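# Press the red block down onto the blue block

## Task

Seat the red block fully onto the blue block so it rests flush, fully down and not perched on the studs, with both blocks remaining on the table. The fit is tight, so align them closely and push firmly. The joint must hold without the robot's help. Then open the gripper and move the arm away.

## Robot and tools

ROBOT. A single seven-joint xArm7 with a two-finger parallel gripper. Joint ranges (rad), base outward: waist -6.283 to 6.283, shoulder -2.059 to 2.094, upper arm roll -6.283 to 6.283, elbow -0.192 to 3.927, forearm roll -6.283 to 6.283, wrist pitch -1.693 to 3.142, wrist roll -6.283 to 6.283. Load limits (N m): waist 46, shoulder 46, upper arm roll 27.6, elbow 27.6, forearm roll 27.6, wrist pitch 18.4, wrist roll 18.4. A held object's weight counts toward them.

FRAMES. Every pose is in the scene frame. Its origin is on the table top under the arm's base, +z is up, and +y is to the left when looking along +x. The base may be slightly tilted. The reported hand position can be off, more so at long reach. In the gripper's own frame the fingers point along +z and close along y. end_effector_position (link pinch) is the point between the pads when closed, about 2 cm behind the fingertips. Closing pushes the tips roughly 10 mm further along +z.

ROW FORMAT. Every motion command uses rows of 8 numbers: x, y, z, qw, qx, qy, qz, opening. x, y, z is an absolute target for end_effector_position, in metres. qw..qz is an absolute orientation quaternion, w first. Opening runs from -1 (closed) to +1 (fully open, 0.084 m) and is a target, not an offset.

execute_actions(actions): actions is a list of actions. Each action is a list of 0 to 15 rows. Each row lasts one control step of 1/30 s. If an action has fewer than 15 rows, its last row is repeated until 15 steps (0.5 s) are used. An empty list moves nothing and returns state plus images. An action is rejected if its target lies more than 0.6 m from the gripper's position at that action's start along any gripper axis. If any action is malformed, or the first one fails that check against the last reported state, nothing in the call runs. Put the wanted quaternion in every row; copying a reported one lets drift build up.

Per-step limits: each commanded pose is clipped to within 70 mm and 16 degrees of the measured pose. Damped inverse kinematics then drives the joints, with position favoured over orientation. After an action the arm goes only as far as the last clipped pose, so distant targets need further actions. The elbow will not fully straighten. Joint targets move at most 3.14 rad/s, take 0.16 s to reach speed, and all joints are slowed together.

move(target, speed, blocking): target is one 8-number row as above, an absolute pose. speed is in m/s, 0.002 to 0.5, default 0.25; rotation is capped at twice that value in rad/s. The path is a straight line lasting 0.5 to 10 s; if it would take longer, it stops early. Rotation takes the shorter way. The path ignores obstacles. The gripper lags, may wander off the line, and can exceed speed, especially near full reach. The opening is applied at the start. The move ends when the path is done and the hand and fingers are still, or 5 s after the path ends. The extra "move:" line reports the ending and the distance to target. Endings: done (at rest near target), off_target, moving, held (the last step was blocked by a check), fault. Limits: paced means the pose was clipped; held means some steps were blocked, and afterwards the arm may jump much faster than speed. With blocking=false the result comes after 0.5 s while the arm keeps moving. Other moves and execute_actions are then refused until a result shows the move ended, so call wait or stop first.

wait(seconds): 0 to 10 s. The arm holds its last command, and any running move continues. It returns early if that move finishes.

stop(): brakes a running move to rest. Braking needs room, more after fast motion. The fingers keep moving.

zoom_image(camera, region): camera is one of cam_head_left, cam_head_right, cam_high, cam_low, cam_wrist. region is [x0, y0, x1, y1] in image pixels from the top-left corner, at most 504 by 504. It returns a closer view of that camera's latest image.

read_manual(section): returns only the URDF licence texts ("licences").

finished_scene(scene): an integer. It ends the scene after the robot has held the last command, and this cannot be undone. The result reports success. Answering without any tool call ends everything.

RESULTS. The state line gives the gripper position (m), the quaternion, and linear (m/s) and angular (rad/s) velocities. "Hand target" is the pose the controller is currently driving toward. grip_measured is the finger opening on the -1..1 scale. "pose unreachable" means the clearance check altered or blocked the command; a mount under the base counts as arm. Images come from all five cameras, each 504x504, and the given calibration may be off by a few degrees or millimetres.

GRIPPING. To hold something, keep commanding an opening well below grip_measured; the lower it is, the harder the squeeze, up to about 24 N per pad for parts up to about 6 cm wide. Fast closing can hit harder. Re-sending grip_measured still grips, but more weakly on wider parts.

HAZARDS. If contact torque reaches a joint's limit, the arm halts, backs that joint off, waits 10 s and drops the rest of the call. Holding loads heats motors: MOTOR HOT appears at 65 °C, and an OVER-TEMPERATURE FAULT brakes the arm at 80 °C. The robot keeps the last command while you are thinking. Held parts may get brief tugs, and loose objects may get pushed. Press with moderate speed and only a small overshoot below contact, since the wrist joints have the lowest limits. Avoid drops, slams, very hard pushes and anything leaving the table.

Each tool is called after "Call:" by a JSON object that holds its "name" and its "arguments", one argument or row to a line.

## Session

Call:
{"name": "execute_actions", "arguments": {
  "actions": []
}}

Scene clock: 0.00 s.
end_effector_position=(+0.3059, +0.2408, +0.2209) grip_measured=+1.00 end_effector_quat_wxyz=(+0.608, +0.689, +0.046, +0.393) end_effector_velocity=(-0.000, -0.000, -0.000) end_effector_angular_velocity=(-0.001, +0.000, -0.000)
Joint positions: [ 1.415  1.064  0.241  1.497 -1.086  2.635  1.956  0.084]
Joint velocities: [-0.001  0.001  0.    -0.     0.001  0.     0.001 -0.   ]
Hand target: +0.306, +0.241, +0.221; +0.608, +0.689, +0.046, +0.393
camera_calibration (this result's frames):
cam_wrist: T_world_to_cam=[[-0.409708, -0.264191, 0.873122, 0.0297482], [-0.684577, -0.54355, -0.485703, 0.515728], [0.602904, -0.796716, 0.0418374, 0.131308], [0, 0, 0, 1]] pos_world=[0.286078, 0.392798, 0.219024]

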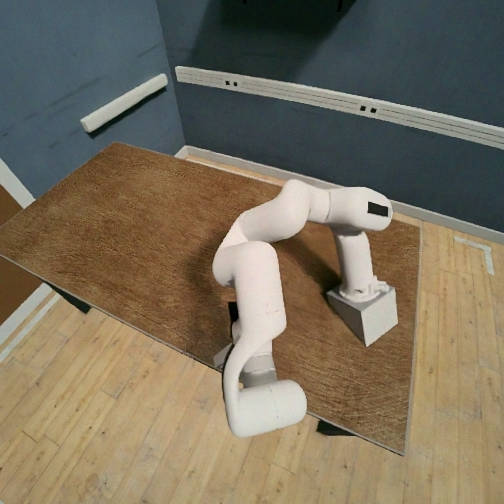

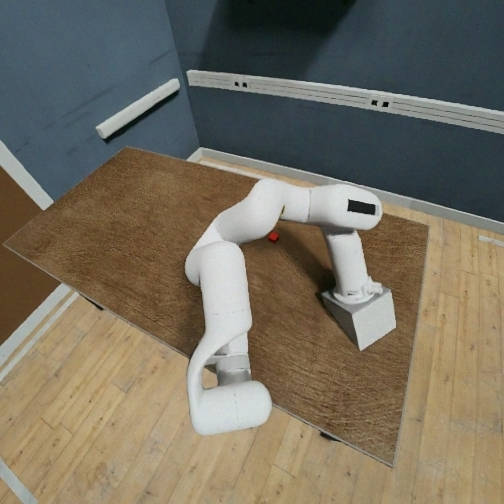

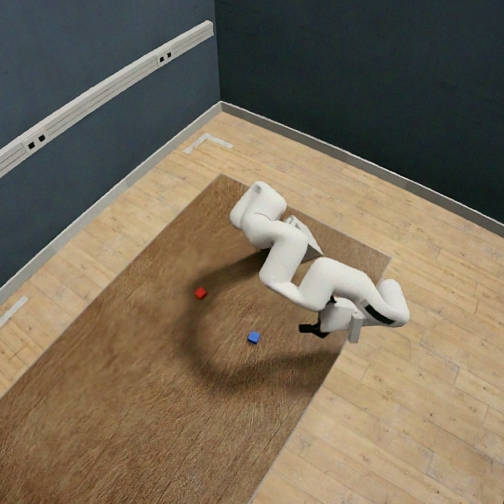

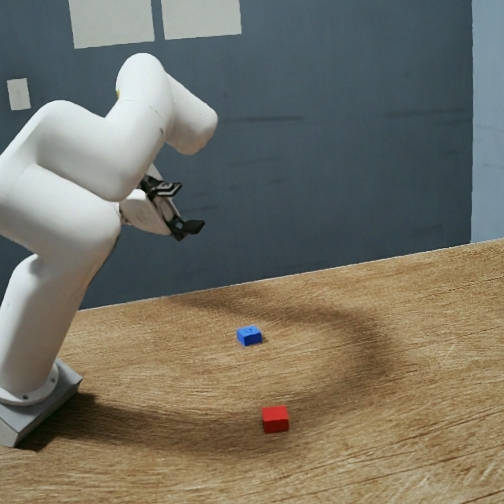

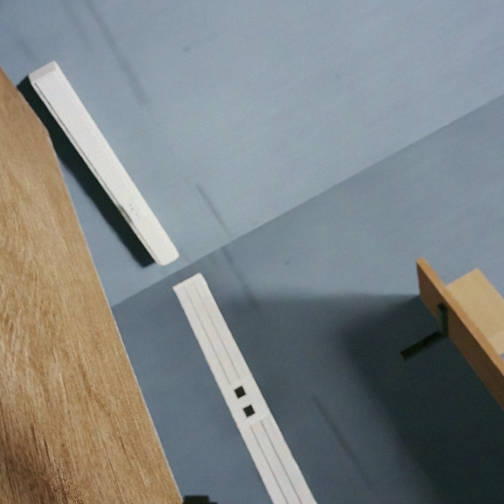

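Call:
{"name": "move", "arguments": {
  "target": [0.327,0.100,0.18,0,1,0,0,1],
  "speed": 0.2
}}

Call:
{"name": "zoom_image", "arguments": {
  "camera": "cam_wrist",
  "region": [150, 150, 360, 360]
}}

Scene clock: 5.37 s.
end_effector_position=(+0.3266, +0.0994, +0.1783) grip_measured=+1.00 end_effector_quat_wxyz=(+0.000, +1.000, +0.001, -0.000) end_effector_velocity=(-0.000, -0.000, -0.000) end_effector_angular_velocity=(+0.001, +0.003, -0.001)
Joint positions: [ 1.012 -0.67   0.155  0.38  -0.584  1.122  1.241  0.084]
Joint velocities: [-0.001 -0.001 -0.002 -0.001  0.002 -0.001 -0.002  0.   ]
Hand target: +0.327, +0.099, +0.178; +0.000, +1.000, +0.001, -0.001
Off the commanded pose: 0.002 m, 0 deg.
move: done
camera_calibration (this result's frames):
cam_wrist: T_world_to_cam=[[0.00189209, -0.999973, -0.00714778, 0.133734], [-0.999996, -0.00187577, -0.00228983, 0.395299], [0.00227636, 0.00715208, -0.999972, 0.309904], [0, 0, 0, 1]] pos_world=[0.394339, 0.132256, 0.311757]

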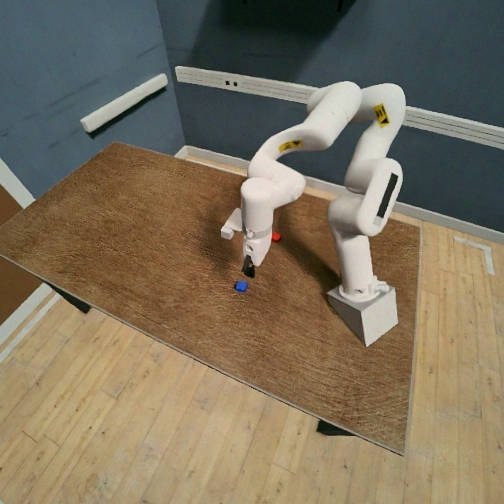

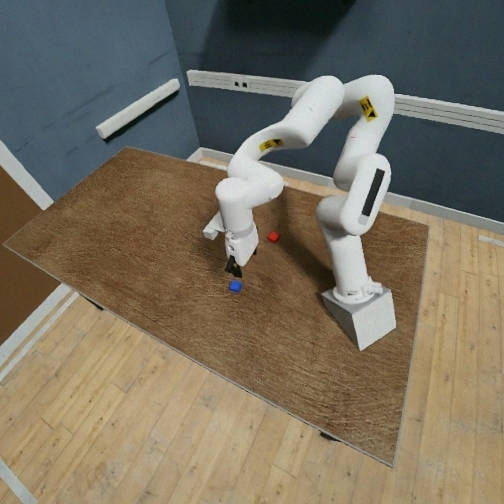

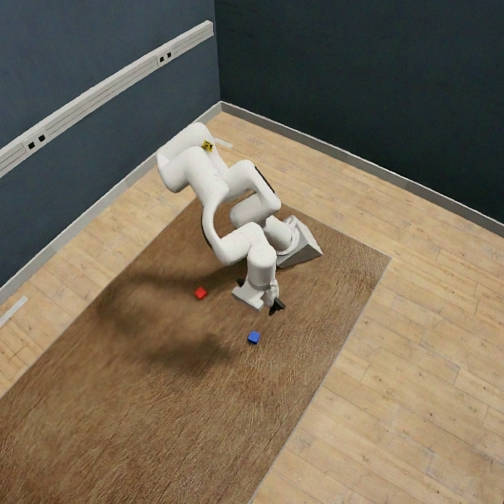

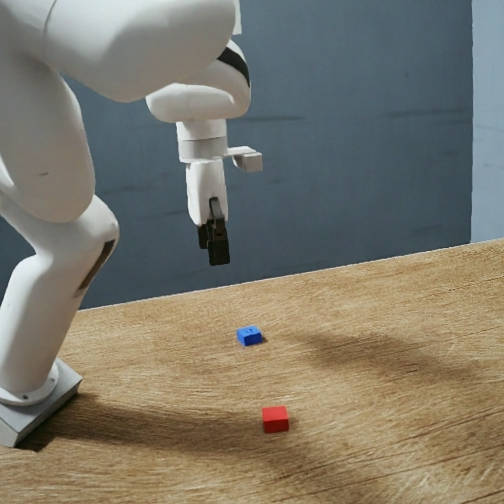

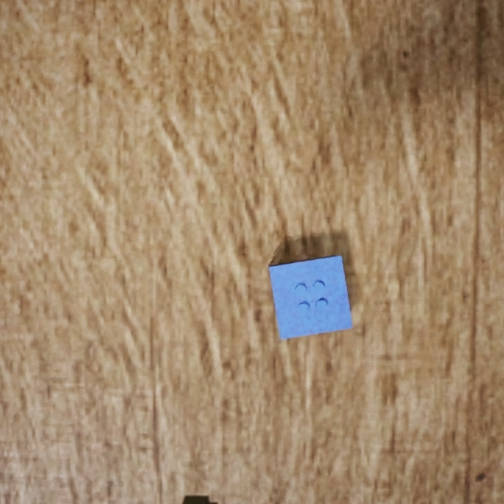

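Region (150, 150, 360, 360) of cam_wrist's 504x504 image, scaled by 2.400, with more detail than that image has.

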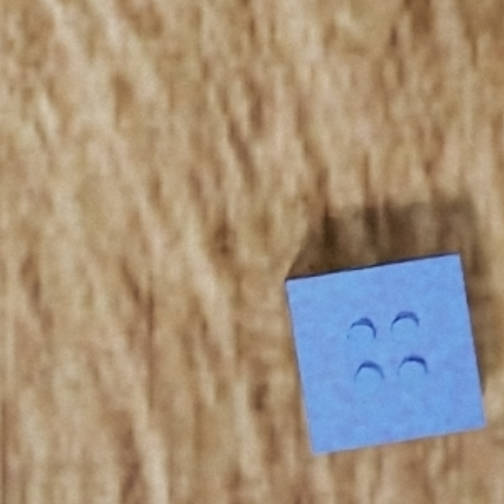

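Call:
{"name": "move", "arguments": {
  "target": [0.276,-0.185,0.18,0,1,0,0,1]
}}

Call:
{"name": "zoom_image", "arguments": {
  "camera": "cam_wrist",
  "region": [150, 150, 360, 360]
}}

Scene clock: 7.07 s.
end_effector_position=(+0.2768, -0.1838, +0.1798) grip_measured=+1.00 end_effector_quat_wxyz=(-0.000, +1.000, +0.000, -0.002) end_effector_velocity=(+0.000, -0.002, +0.001) end_effector_angular_velocity=(+0.002, -0.004, -0.003)
Joint positions: [ 0.831 -1.92  -0.228  0.212 -0.846  1.837  0.36   0.084]
Joint velocities: [-0.002 -0.005 -0.003  0.005 -0.004  0.001 -0.006 -0.   ]
Hand target: +0.277, -0.184, +0.180; -0.001, +1.000, -0.001, -0.002
Off the commanded pose: 0.002 m, 0 deg.
move: done
camera_calibration (this result's frames):
cam_wrist: T_world_to_cam=[[-0.000691269, -0.999966, -0.00827424, -0.148392], [-0.999999, 0.000683411, 0.000952508, 0.344908], [-0.000946821, 0.00827489, -0.999965, 0.314618], [0, 0, 0, 1]] pos_world=[0.345103, -0.151226, 0.31305]

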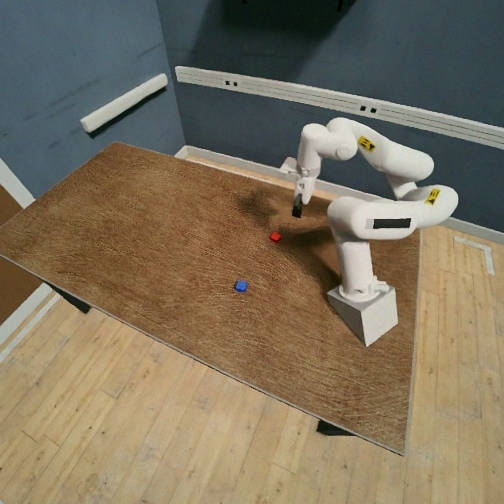

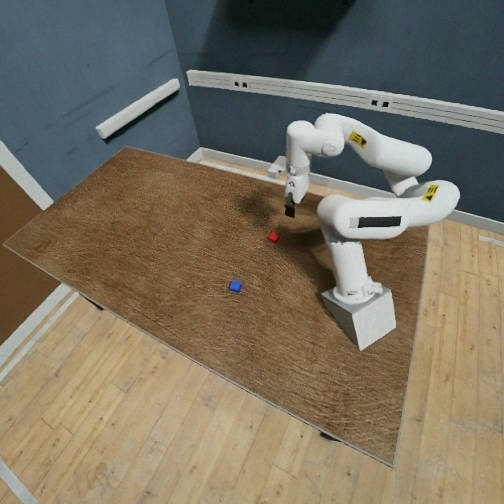

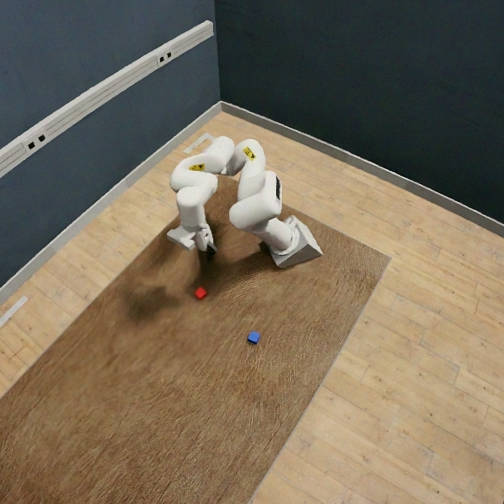

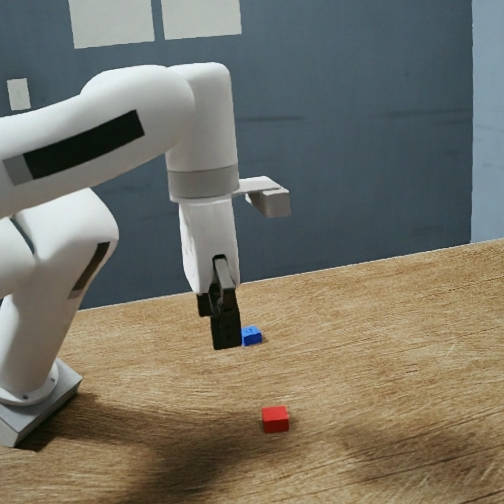

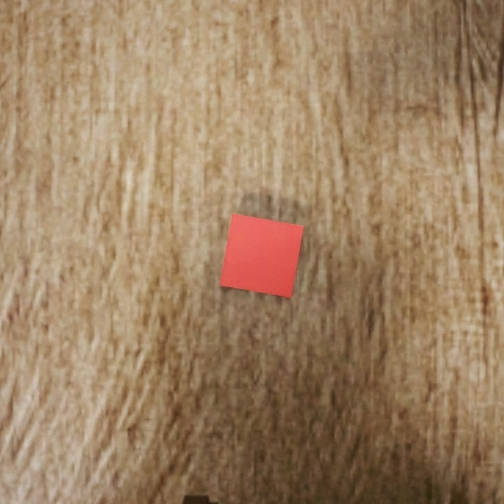

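Region (150, 150, 360, 360) of cam_wrist's 504x504 image, scaled by 2.400, with more detail than that image has.

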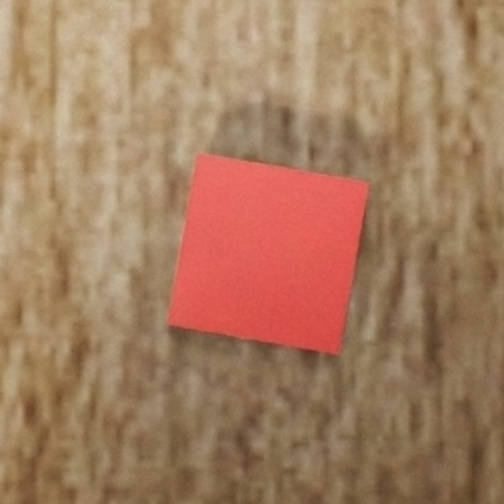

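Call:
{"name": "move", "arguments": {
  "target": [0.344,-0.151,0.08,0,0.99642,-0.0845,0,1]
}}

Call:
{"name": "move", "arguments": {
  "target": [0.344,-0.151,0.028,0,0.99642,-0.0845,0,1],
  "speed": 0.1
}}

Call:
{"name": "move", "arguments": {
  "target": [0.344,-0.151,0.028,0,0.99642,-0.0845,0,-1]
}}

Call:
{"name": "move", "arguments": {
  "target": [0.344,-0.151,0.09,0,0.99642,-0.0845,0,-1],
  "speed": 0.15
}}

Call:
{"name": "move", "arguments": {
  "target": [0.376,0.111,0.09,0,0.99719,0.07498,0,-1]
}}

Call:
{"name": "move", "arguments": {
  "target": [0.376,0.111,0.06,0,0.99719,0.07498,0,-1],
  "speed": 0.08
}}

Call:
{"name": "zoom_image", "arguments": {
  "camera": "cam_wrist",
  "region": [280, 354, 480, 504]
}}

Scene clock: 8.33 s.
end_effector_position=(+0.3439, -0.1506, +0.0806) grip_measured=+1.00 end_effector_quat_wxyz=(-0.000, +0.996, -0.084, +0.001) end_effector_velocity=(-0.000, +0.000, -0.001) end_effector_angular_velocity=(+0.001, +0.002, -0.000)
Joint positions: [ 0.933 -1.593 -0.739  0.178 -1.332  1.515  0.781  0.084]
Joint velocities: [ 0.001  0.003 -0.005  0.    -0.003 -0.002  0.002 -0.   ]
Hand target: +0.344, -0.151, +0.080; -0.000, +0.996, -0.084, +0.001
Off the commanded pose: 0.001 m, 0 deg.
move: done
camera_calibration (this result's frames):
cam_wrist: T_world_to_cam=[[-0.168569, -0.985654, -0.00846875, -0.056136], [-0.985669, 0.168615, -0.00510999, 0.432951], [0.00646464, 0.007486, -0.999951, 0.212609], [0, 0, 0, 1]] pos_world=[0.415909, -0.129924, 0.214335]

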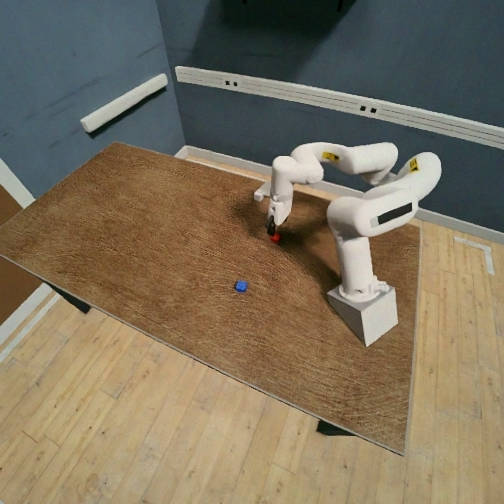

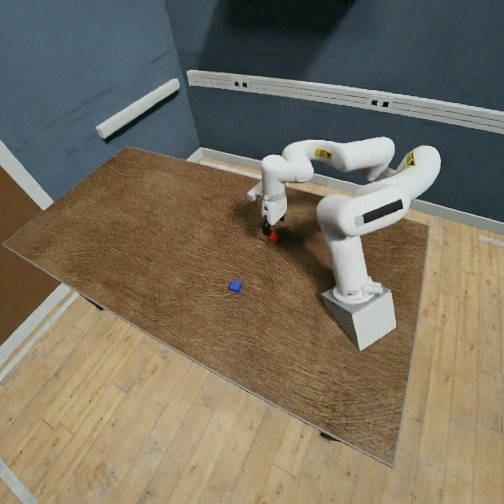

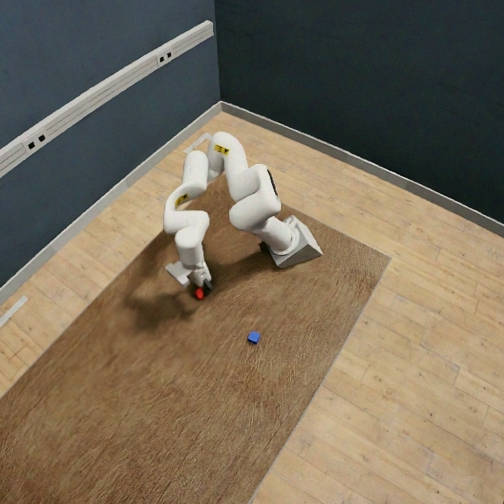

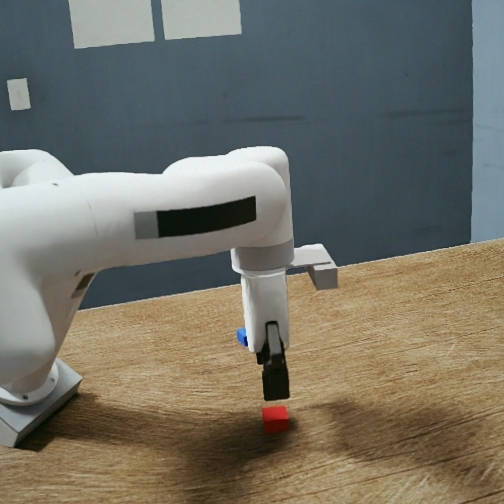

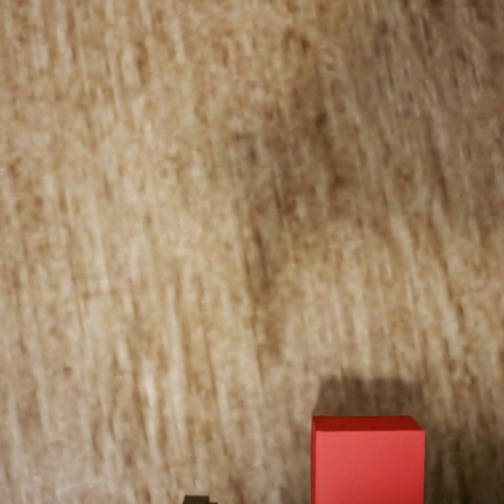

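Scene clock: 9.20 s.
end_effector_position=(+0.3442, -0.1508, +0.0284) grip_measured=+1.00 end_effector_quat_wxyz=(-0.000, +0.996, -0.084, +0.000) end_effector_velocity=(+0.000, -0.000, -0.001) end_effector_angular_velocity=(-0.000, -0.001, +0.001)
Joint positions: [ 0.929 -1.543 -1.007  0.174 -1.59   1.425  0.805  0.084]
Joint velocities: [ 0.     0.001 -0.003  0.    -0.004 -0.002 -0.    -0.   ]
Hand target: +0.344, -0.151, +0.028; -0.000, +0.996, -0.084, +0.000
Off the commanded pose: 0.000 m, 0 deg.
move: done
camera_calibration (this result's frames):
cam_wrist: T_world_to_cam=[[-0.169197, -0.985546, -0.00842515, -0.0565062], [-0.985569, 0.169232, -0.00369923, 0.433002], [0.00507157, 0.00767767, -0.999958, 0.160887], [0, 0, 0, 1]] pos_world=[0.416377, -0.130203, 0.162006]

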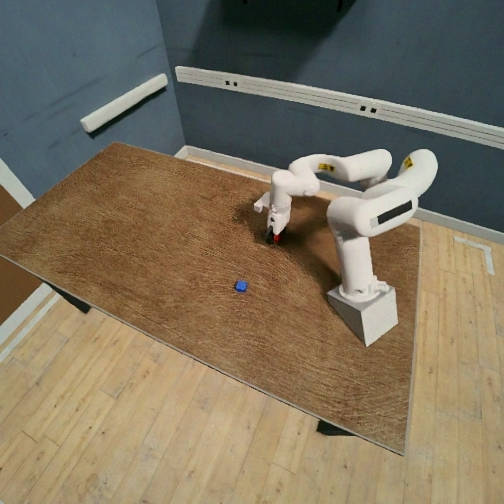

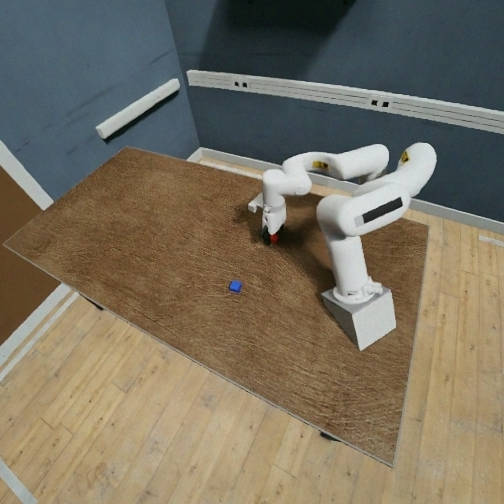

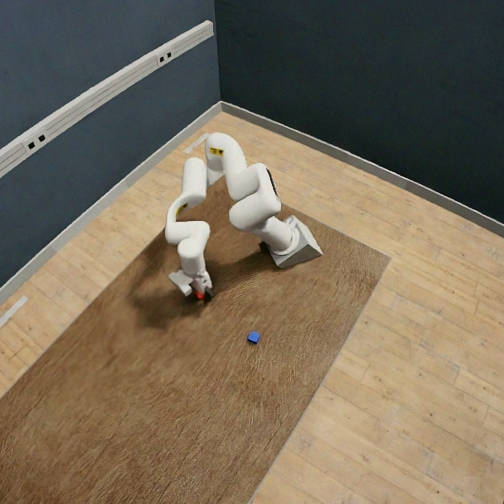

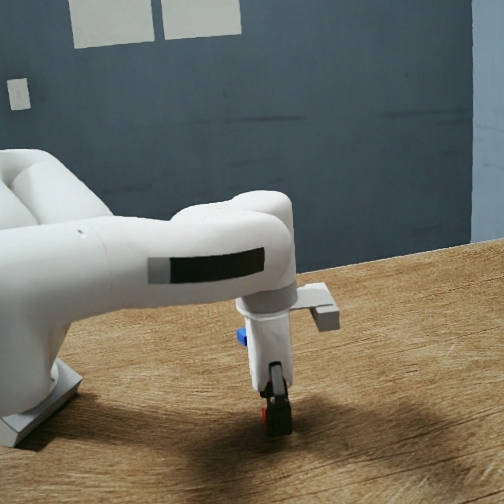

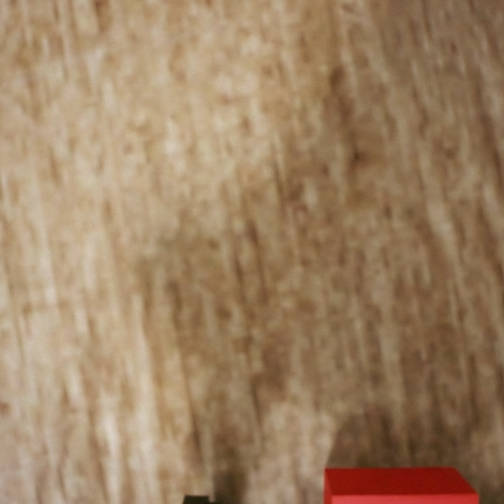

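Scene clock: 9.90 s.
end_effector_position=(+0.3442, -0.1510, +0.0282) grip_measured=-0.28 end_effector_quat_wxyz=(+0.000, +0.996, -0.084, +0.000) end_effector_velocity=(-0.000, -0.000, -0.000) end_effector_angular_velocity=(-0.000, +0.001, -0.000)
Joint positions: [ 0.928 -1.542 -1.008  0.173 -1.591  1.425  0.806  0.032]
Joint velocities: [-0.001  0.001 -0.001  0.    -0.    -0.    -0.     0.   ]
Hand target: +0.344, -0.151, +0.028; -0.000, +0.996, -0.084, -0.000
Off the commanded pose: 0.000 m, 0 deg.
move: done
camera_calibration (this result's frames):
cam_wrist: T_world_to_cam=[[-0.169275, -0.985538, -0.00779857, -0.0566444], [-0.985556, 0.169309, -0.0038049, 0.432991], [0.00507024, 0.00704185, -0.999962, 0.160595], [0, 0, 0, 1]] pos_world=[0.416334, -0.130265, 0.161794]

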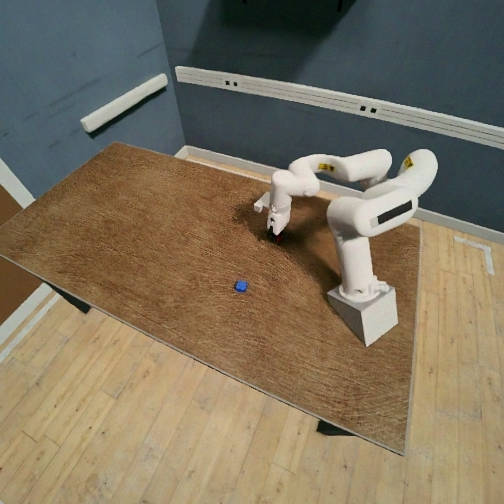

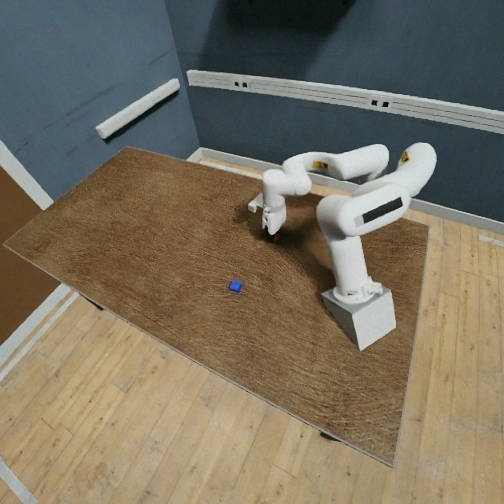

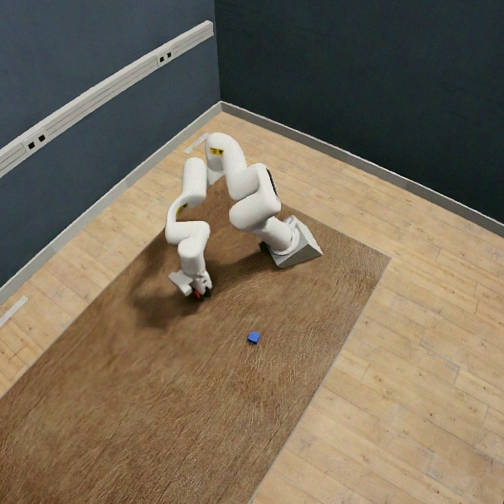

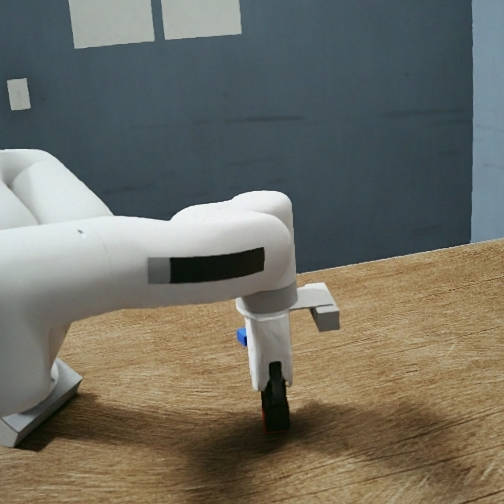

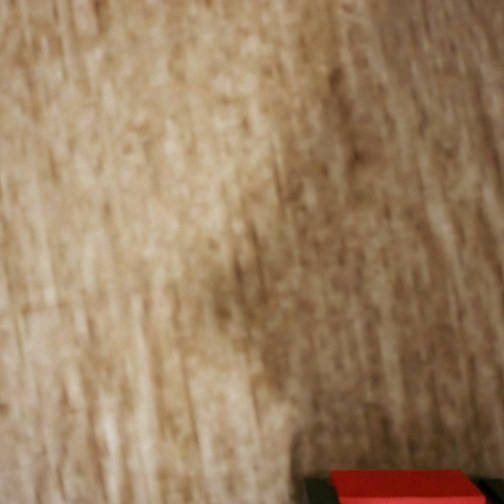

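Scene clock: 10.73 s.
end_effector_position=(+0.3437, -0.1511, +0.0895) grip_measured=-0.28 end_effector_quat_wxyz=(+0.000, +0.996, -0.085, -0.000) end_effector_velocity=(+0.000, -0.000, +0.001) end_effector_angular_velocity=(-0.001, -0.001, -0.001)
Joint positions: [ 0.938 -1.593 -0.694  0.187 -1.287  1.531  0.78   0.032]
Joint velocities: [ 0.001 -0.001  0.005  0.001  0.003  0.003  0.001  0.   ]
Hand target: +0.344, -0.151, +0.090; +0.000, +0.996, -0.085, -0.000
Off the commanded pose: 0.001 m, 0 deg.
move: done
camera_calibration (this result's frames):
cam_wrist: T_world_to_cam=[[-0.169541, -0.985497, -0.00723148, -0.0563386], [-0.985517, 0.169561, -0.00222965, 0.43273], [0.00342349, 0.00674873, -0.999971, 0.222434], [0, 0, 0, 1]] pos_world=[0.41615, -0.130397, 0.222985]

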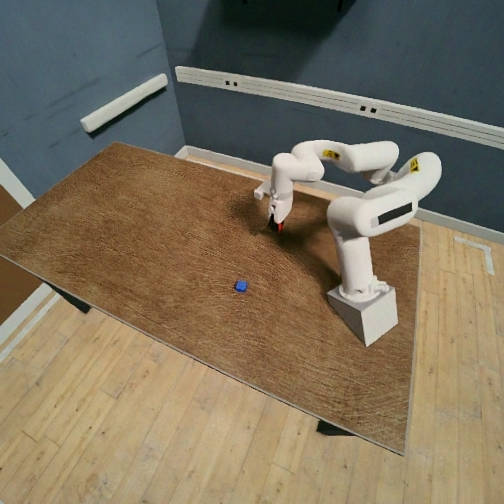

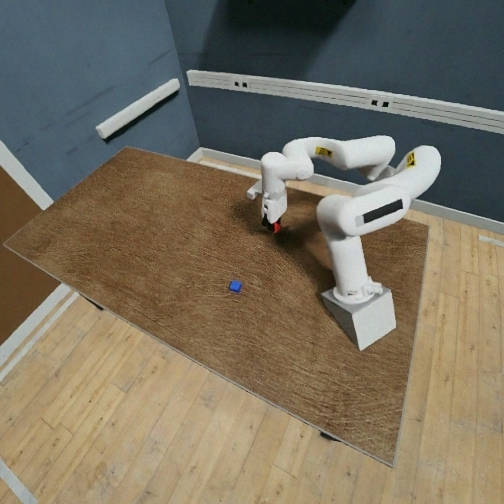

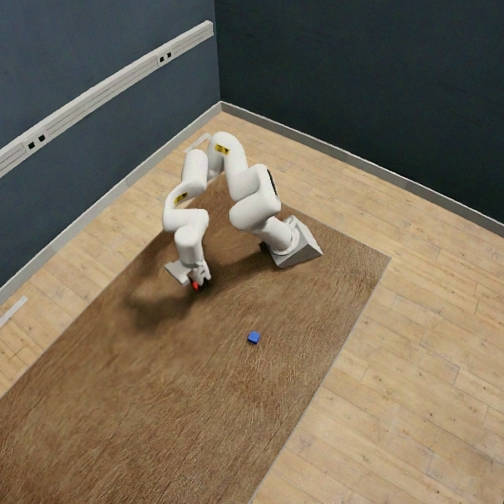

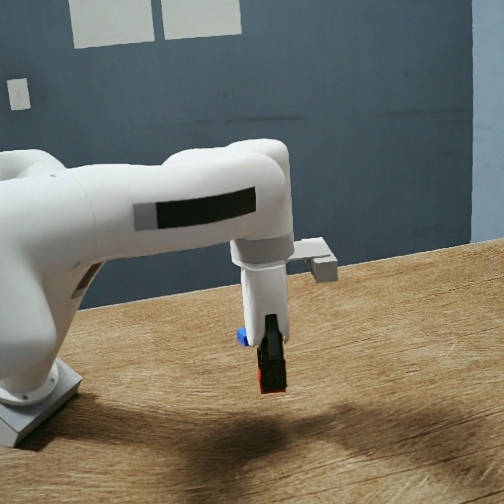

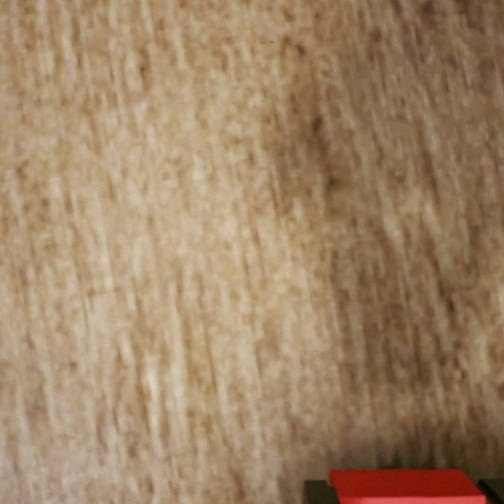

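Scene clock: 12.27 s.
end_effector_position=(+0.3753, +0.1099, +0.0901) grip_measured=-0.28 end_effector_quat_wxyz=(+0.000, +0.997, +0.075, +0.001) end_effector_velocity=(+0.000, +0.003, +0.001) end_effector_angular_velocity=(+0.003, -0.002, +0.002)
Joint positions: [ 1.726 -0.523 -0.802  0.467 -1.157  1.13   1.354  0.032]
Joint velocities: [ 0.006  0.006  0.     0.003  0.002 -0.003  0.002 -0.   ]
Hand target: +0.375, +0.110, +0.090; +0.000, +0.997, +0.075, +0.002
Off the commanded pose: 0.001 m, 0 deg.
move: done
camera_calibration (this result's frames):
cam_wrist: T_world_to_cam=[[0.147963, -0.988966, -0.00732026, 0.0874861], [-0.988983, -0.147925, -0.0055129, 0.456065], [0.00436922, 0.00805533, -0.999958, 0.220669], [0, 0, 0, 1]] pos_world=[0.437132, 0.152207, 0.223814]

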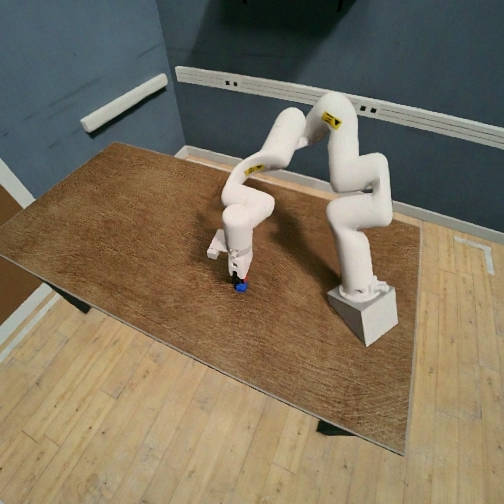

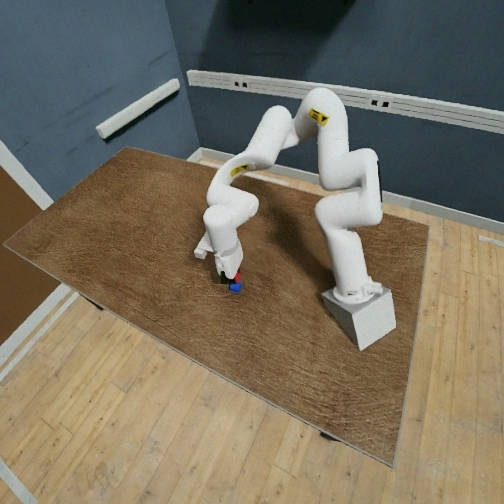

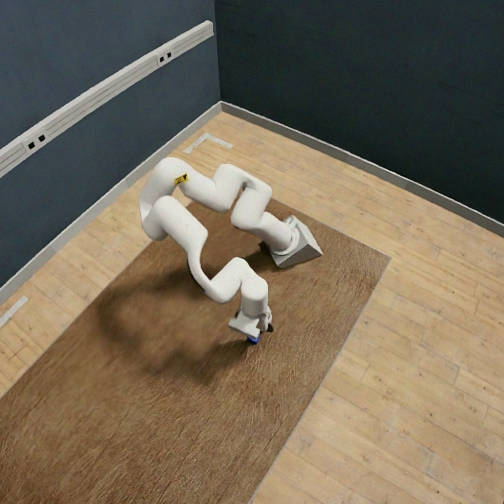

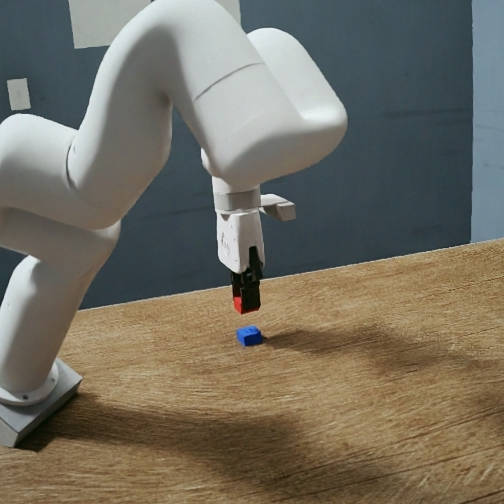

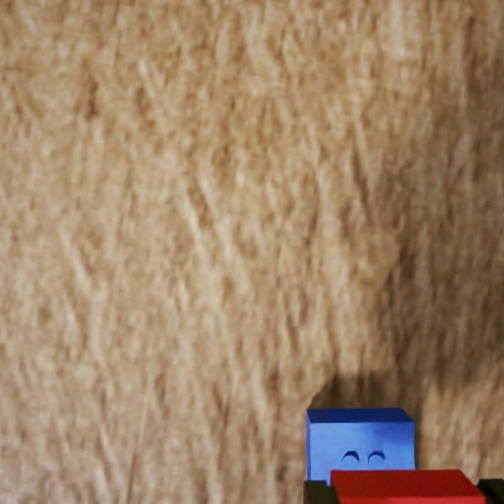

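Scene clock: 13.03 s.
end_effector_position=(+0.3760, +0.1111, +0.0602) grip_measured=-0.28 end_effector_quat_wxyz=(-0.000, +0.997, +0.075, -0.000) end_effector_velocity=(+0.000, +0.000, -0.000) end_effector_angular_velocity=(+0.001, -0.000, -0.002)
Joint positions: [ 1.729 -0.435 -0.901  0.464 -1.221  1.012  1.374  0.032]
Joint velocities: [-0.001  0.002 -0.001  0.001 -0.001 -0.003  0.001 -0.   ]
Hand target: +0.376, +0.111, +0.060; -0.000, +0.997, +0.075, -0.000
Off the commanded pose: 0.000 m, 0 deg.
move: done
camera_calibration (this result's frames):
cam_wrist: T_world_to_cam=[[0.148609, -0.98886, -0.00839494, 0.0882116], [-0.988894, -0.148588, -0.00309021, 0.456679], [0.0018084, 0.00876094, -0.99996, 0.191642], [0, 0, 0, 1]] pos_world=[0.438151, 0.153407, 0.193786]

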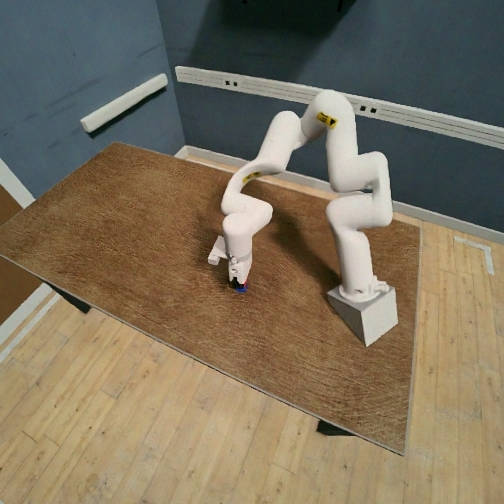

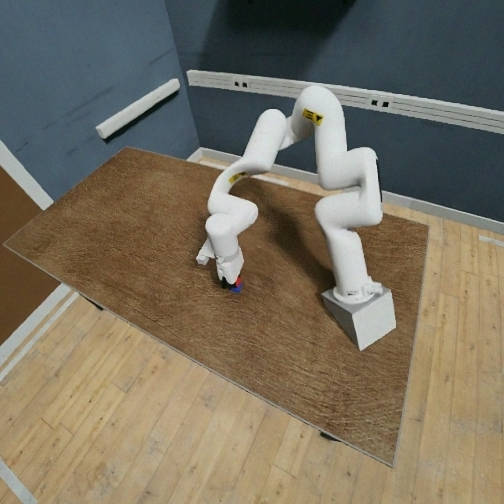

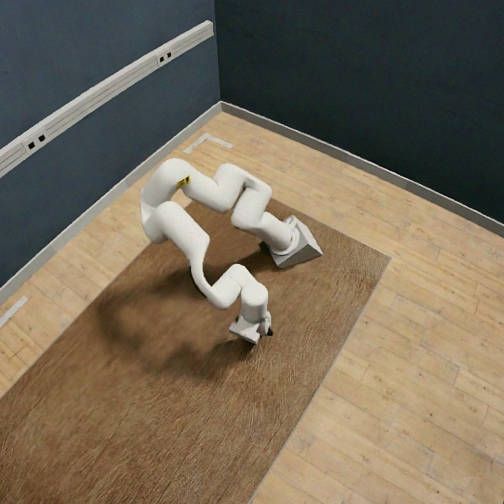

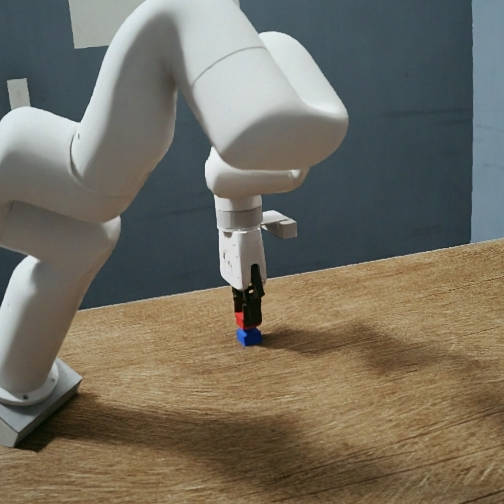

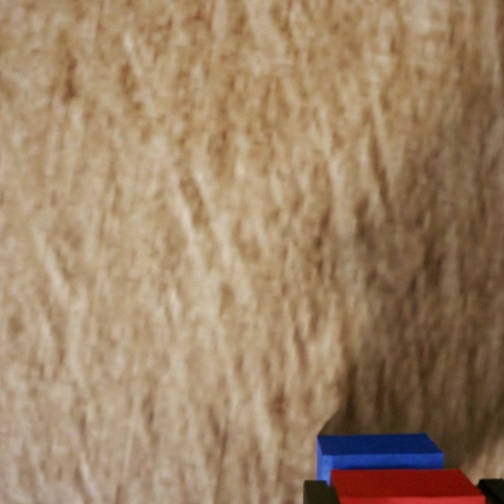

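Region (280, 354, 480, 504) of cam_wrist's 504x504 image, scaled by 2.520, with more detail than that image has; it fills the top 378 rows of this view, and the rest is white.

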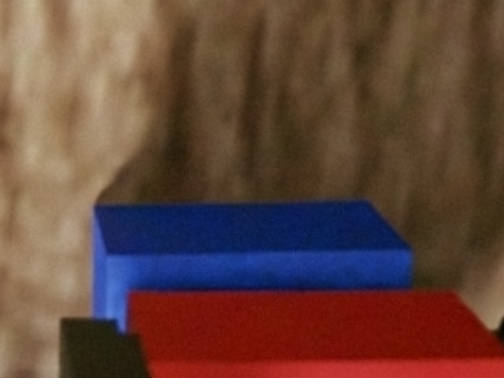

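Call:
{"name": "move", "arguments": {
  "target": [0.3761,0.1119,0.054,0,0.99685,0.0793,0,-1],
  "speed": 0.03
}}

Call:
{"name": "zoom_image", "arguments": {
  "camera": "cam_wrist",
  "region": [300, 404, 480, 504]
}}

Scene clock: 13.90 s.
end_effector_position=(+0.3761, +0.1119, +0.0540) grip_measured=-0.28 end_effector_quat_wxyz=(-0.000, +0.997, +0.079, -0.000) end_effector_velocity=(+0.000, +0.000, -0.000) end_effector_angular_velocity=(+0.001, -0.000, +0.000)
Joint positions: [ 1.734 -0.41  -0.923  0.466 -1.232  0.985  1.372  0.032]
Joint velocities: [ 0.     0.001 -0.001  0.001 -0.    -0.002 -0.     0.   ]
Hand target: +0.376, +0.112, +0.054; -0.000, +0.997, +0.079, -0.000
Off the commanded pose: 0.000 m, 0 deg.
move: done
camera_calibration (this result's frames):
cam_wrist: T_world_to_cam=[[0.157035, -0.987561, -0.00793151, 0.0855637], [-0.987591, -0.157016, -0.00302992, 0.457298], [0.00174686, 0.00830889, -0.999964, 0.185531], [0, 0, 0, 1]] pos_world=[0.437863, 0.154761, 0.187588]

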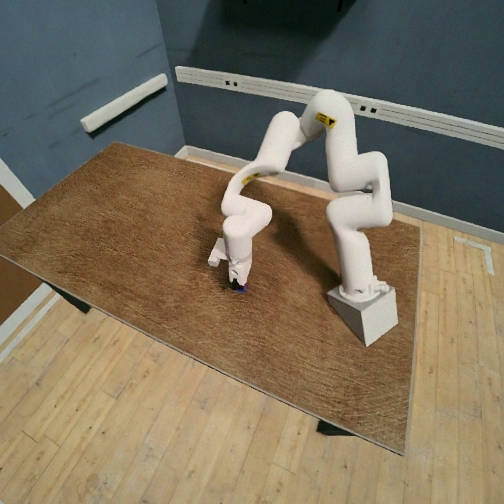

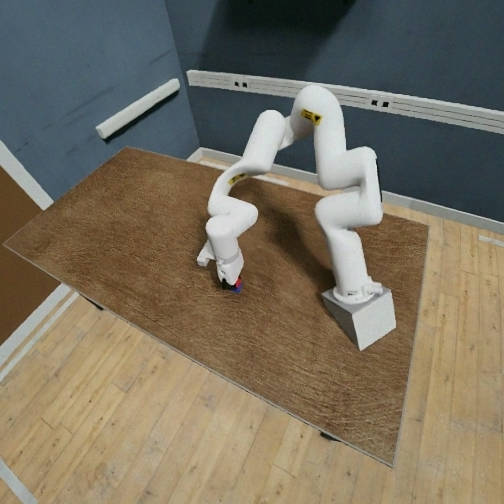

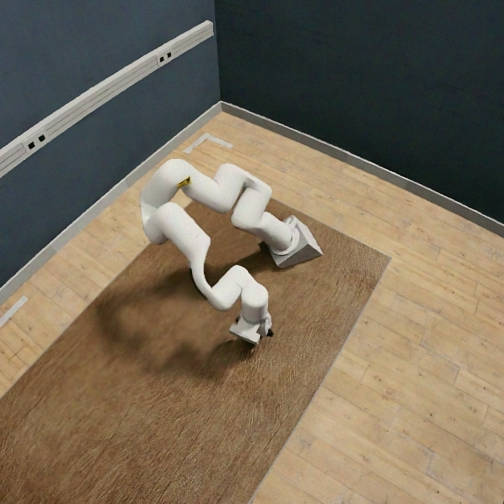

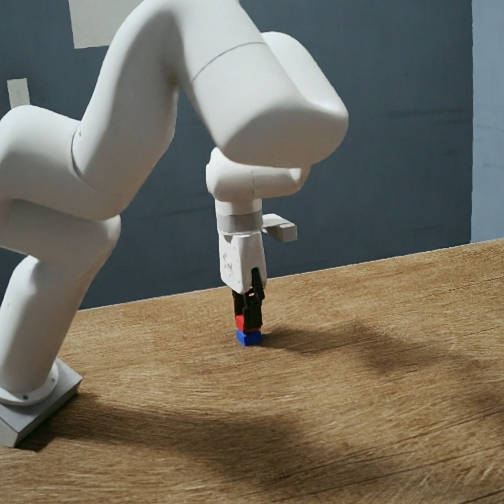

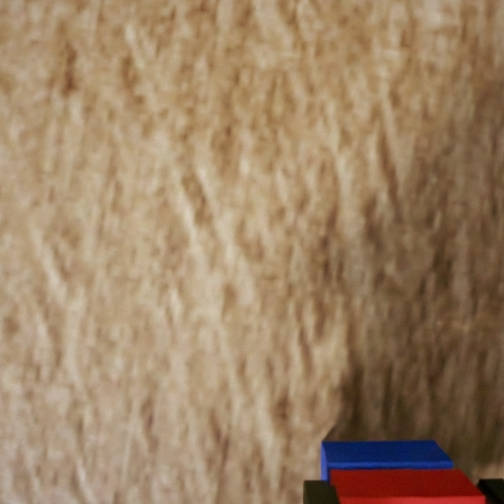

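Region (300, 404, 480, 504) of cam_wrist's 504x504 image, scaled by 2.800, with more detail than that image has.

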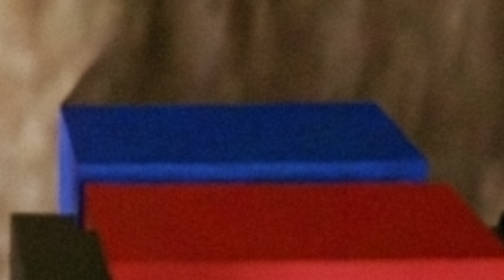

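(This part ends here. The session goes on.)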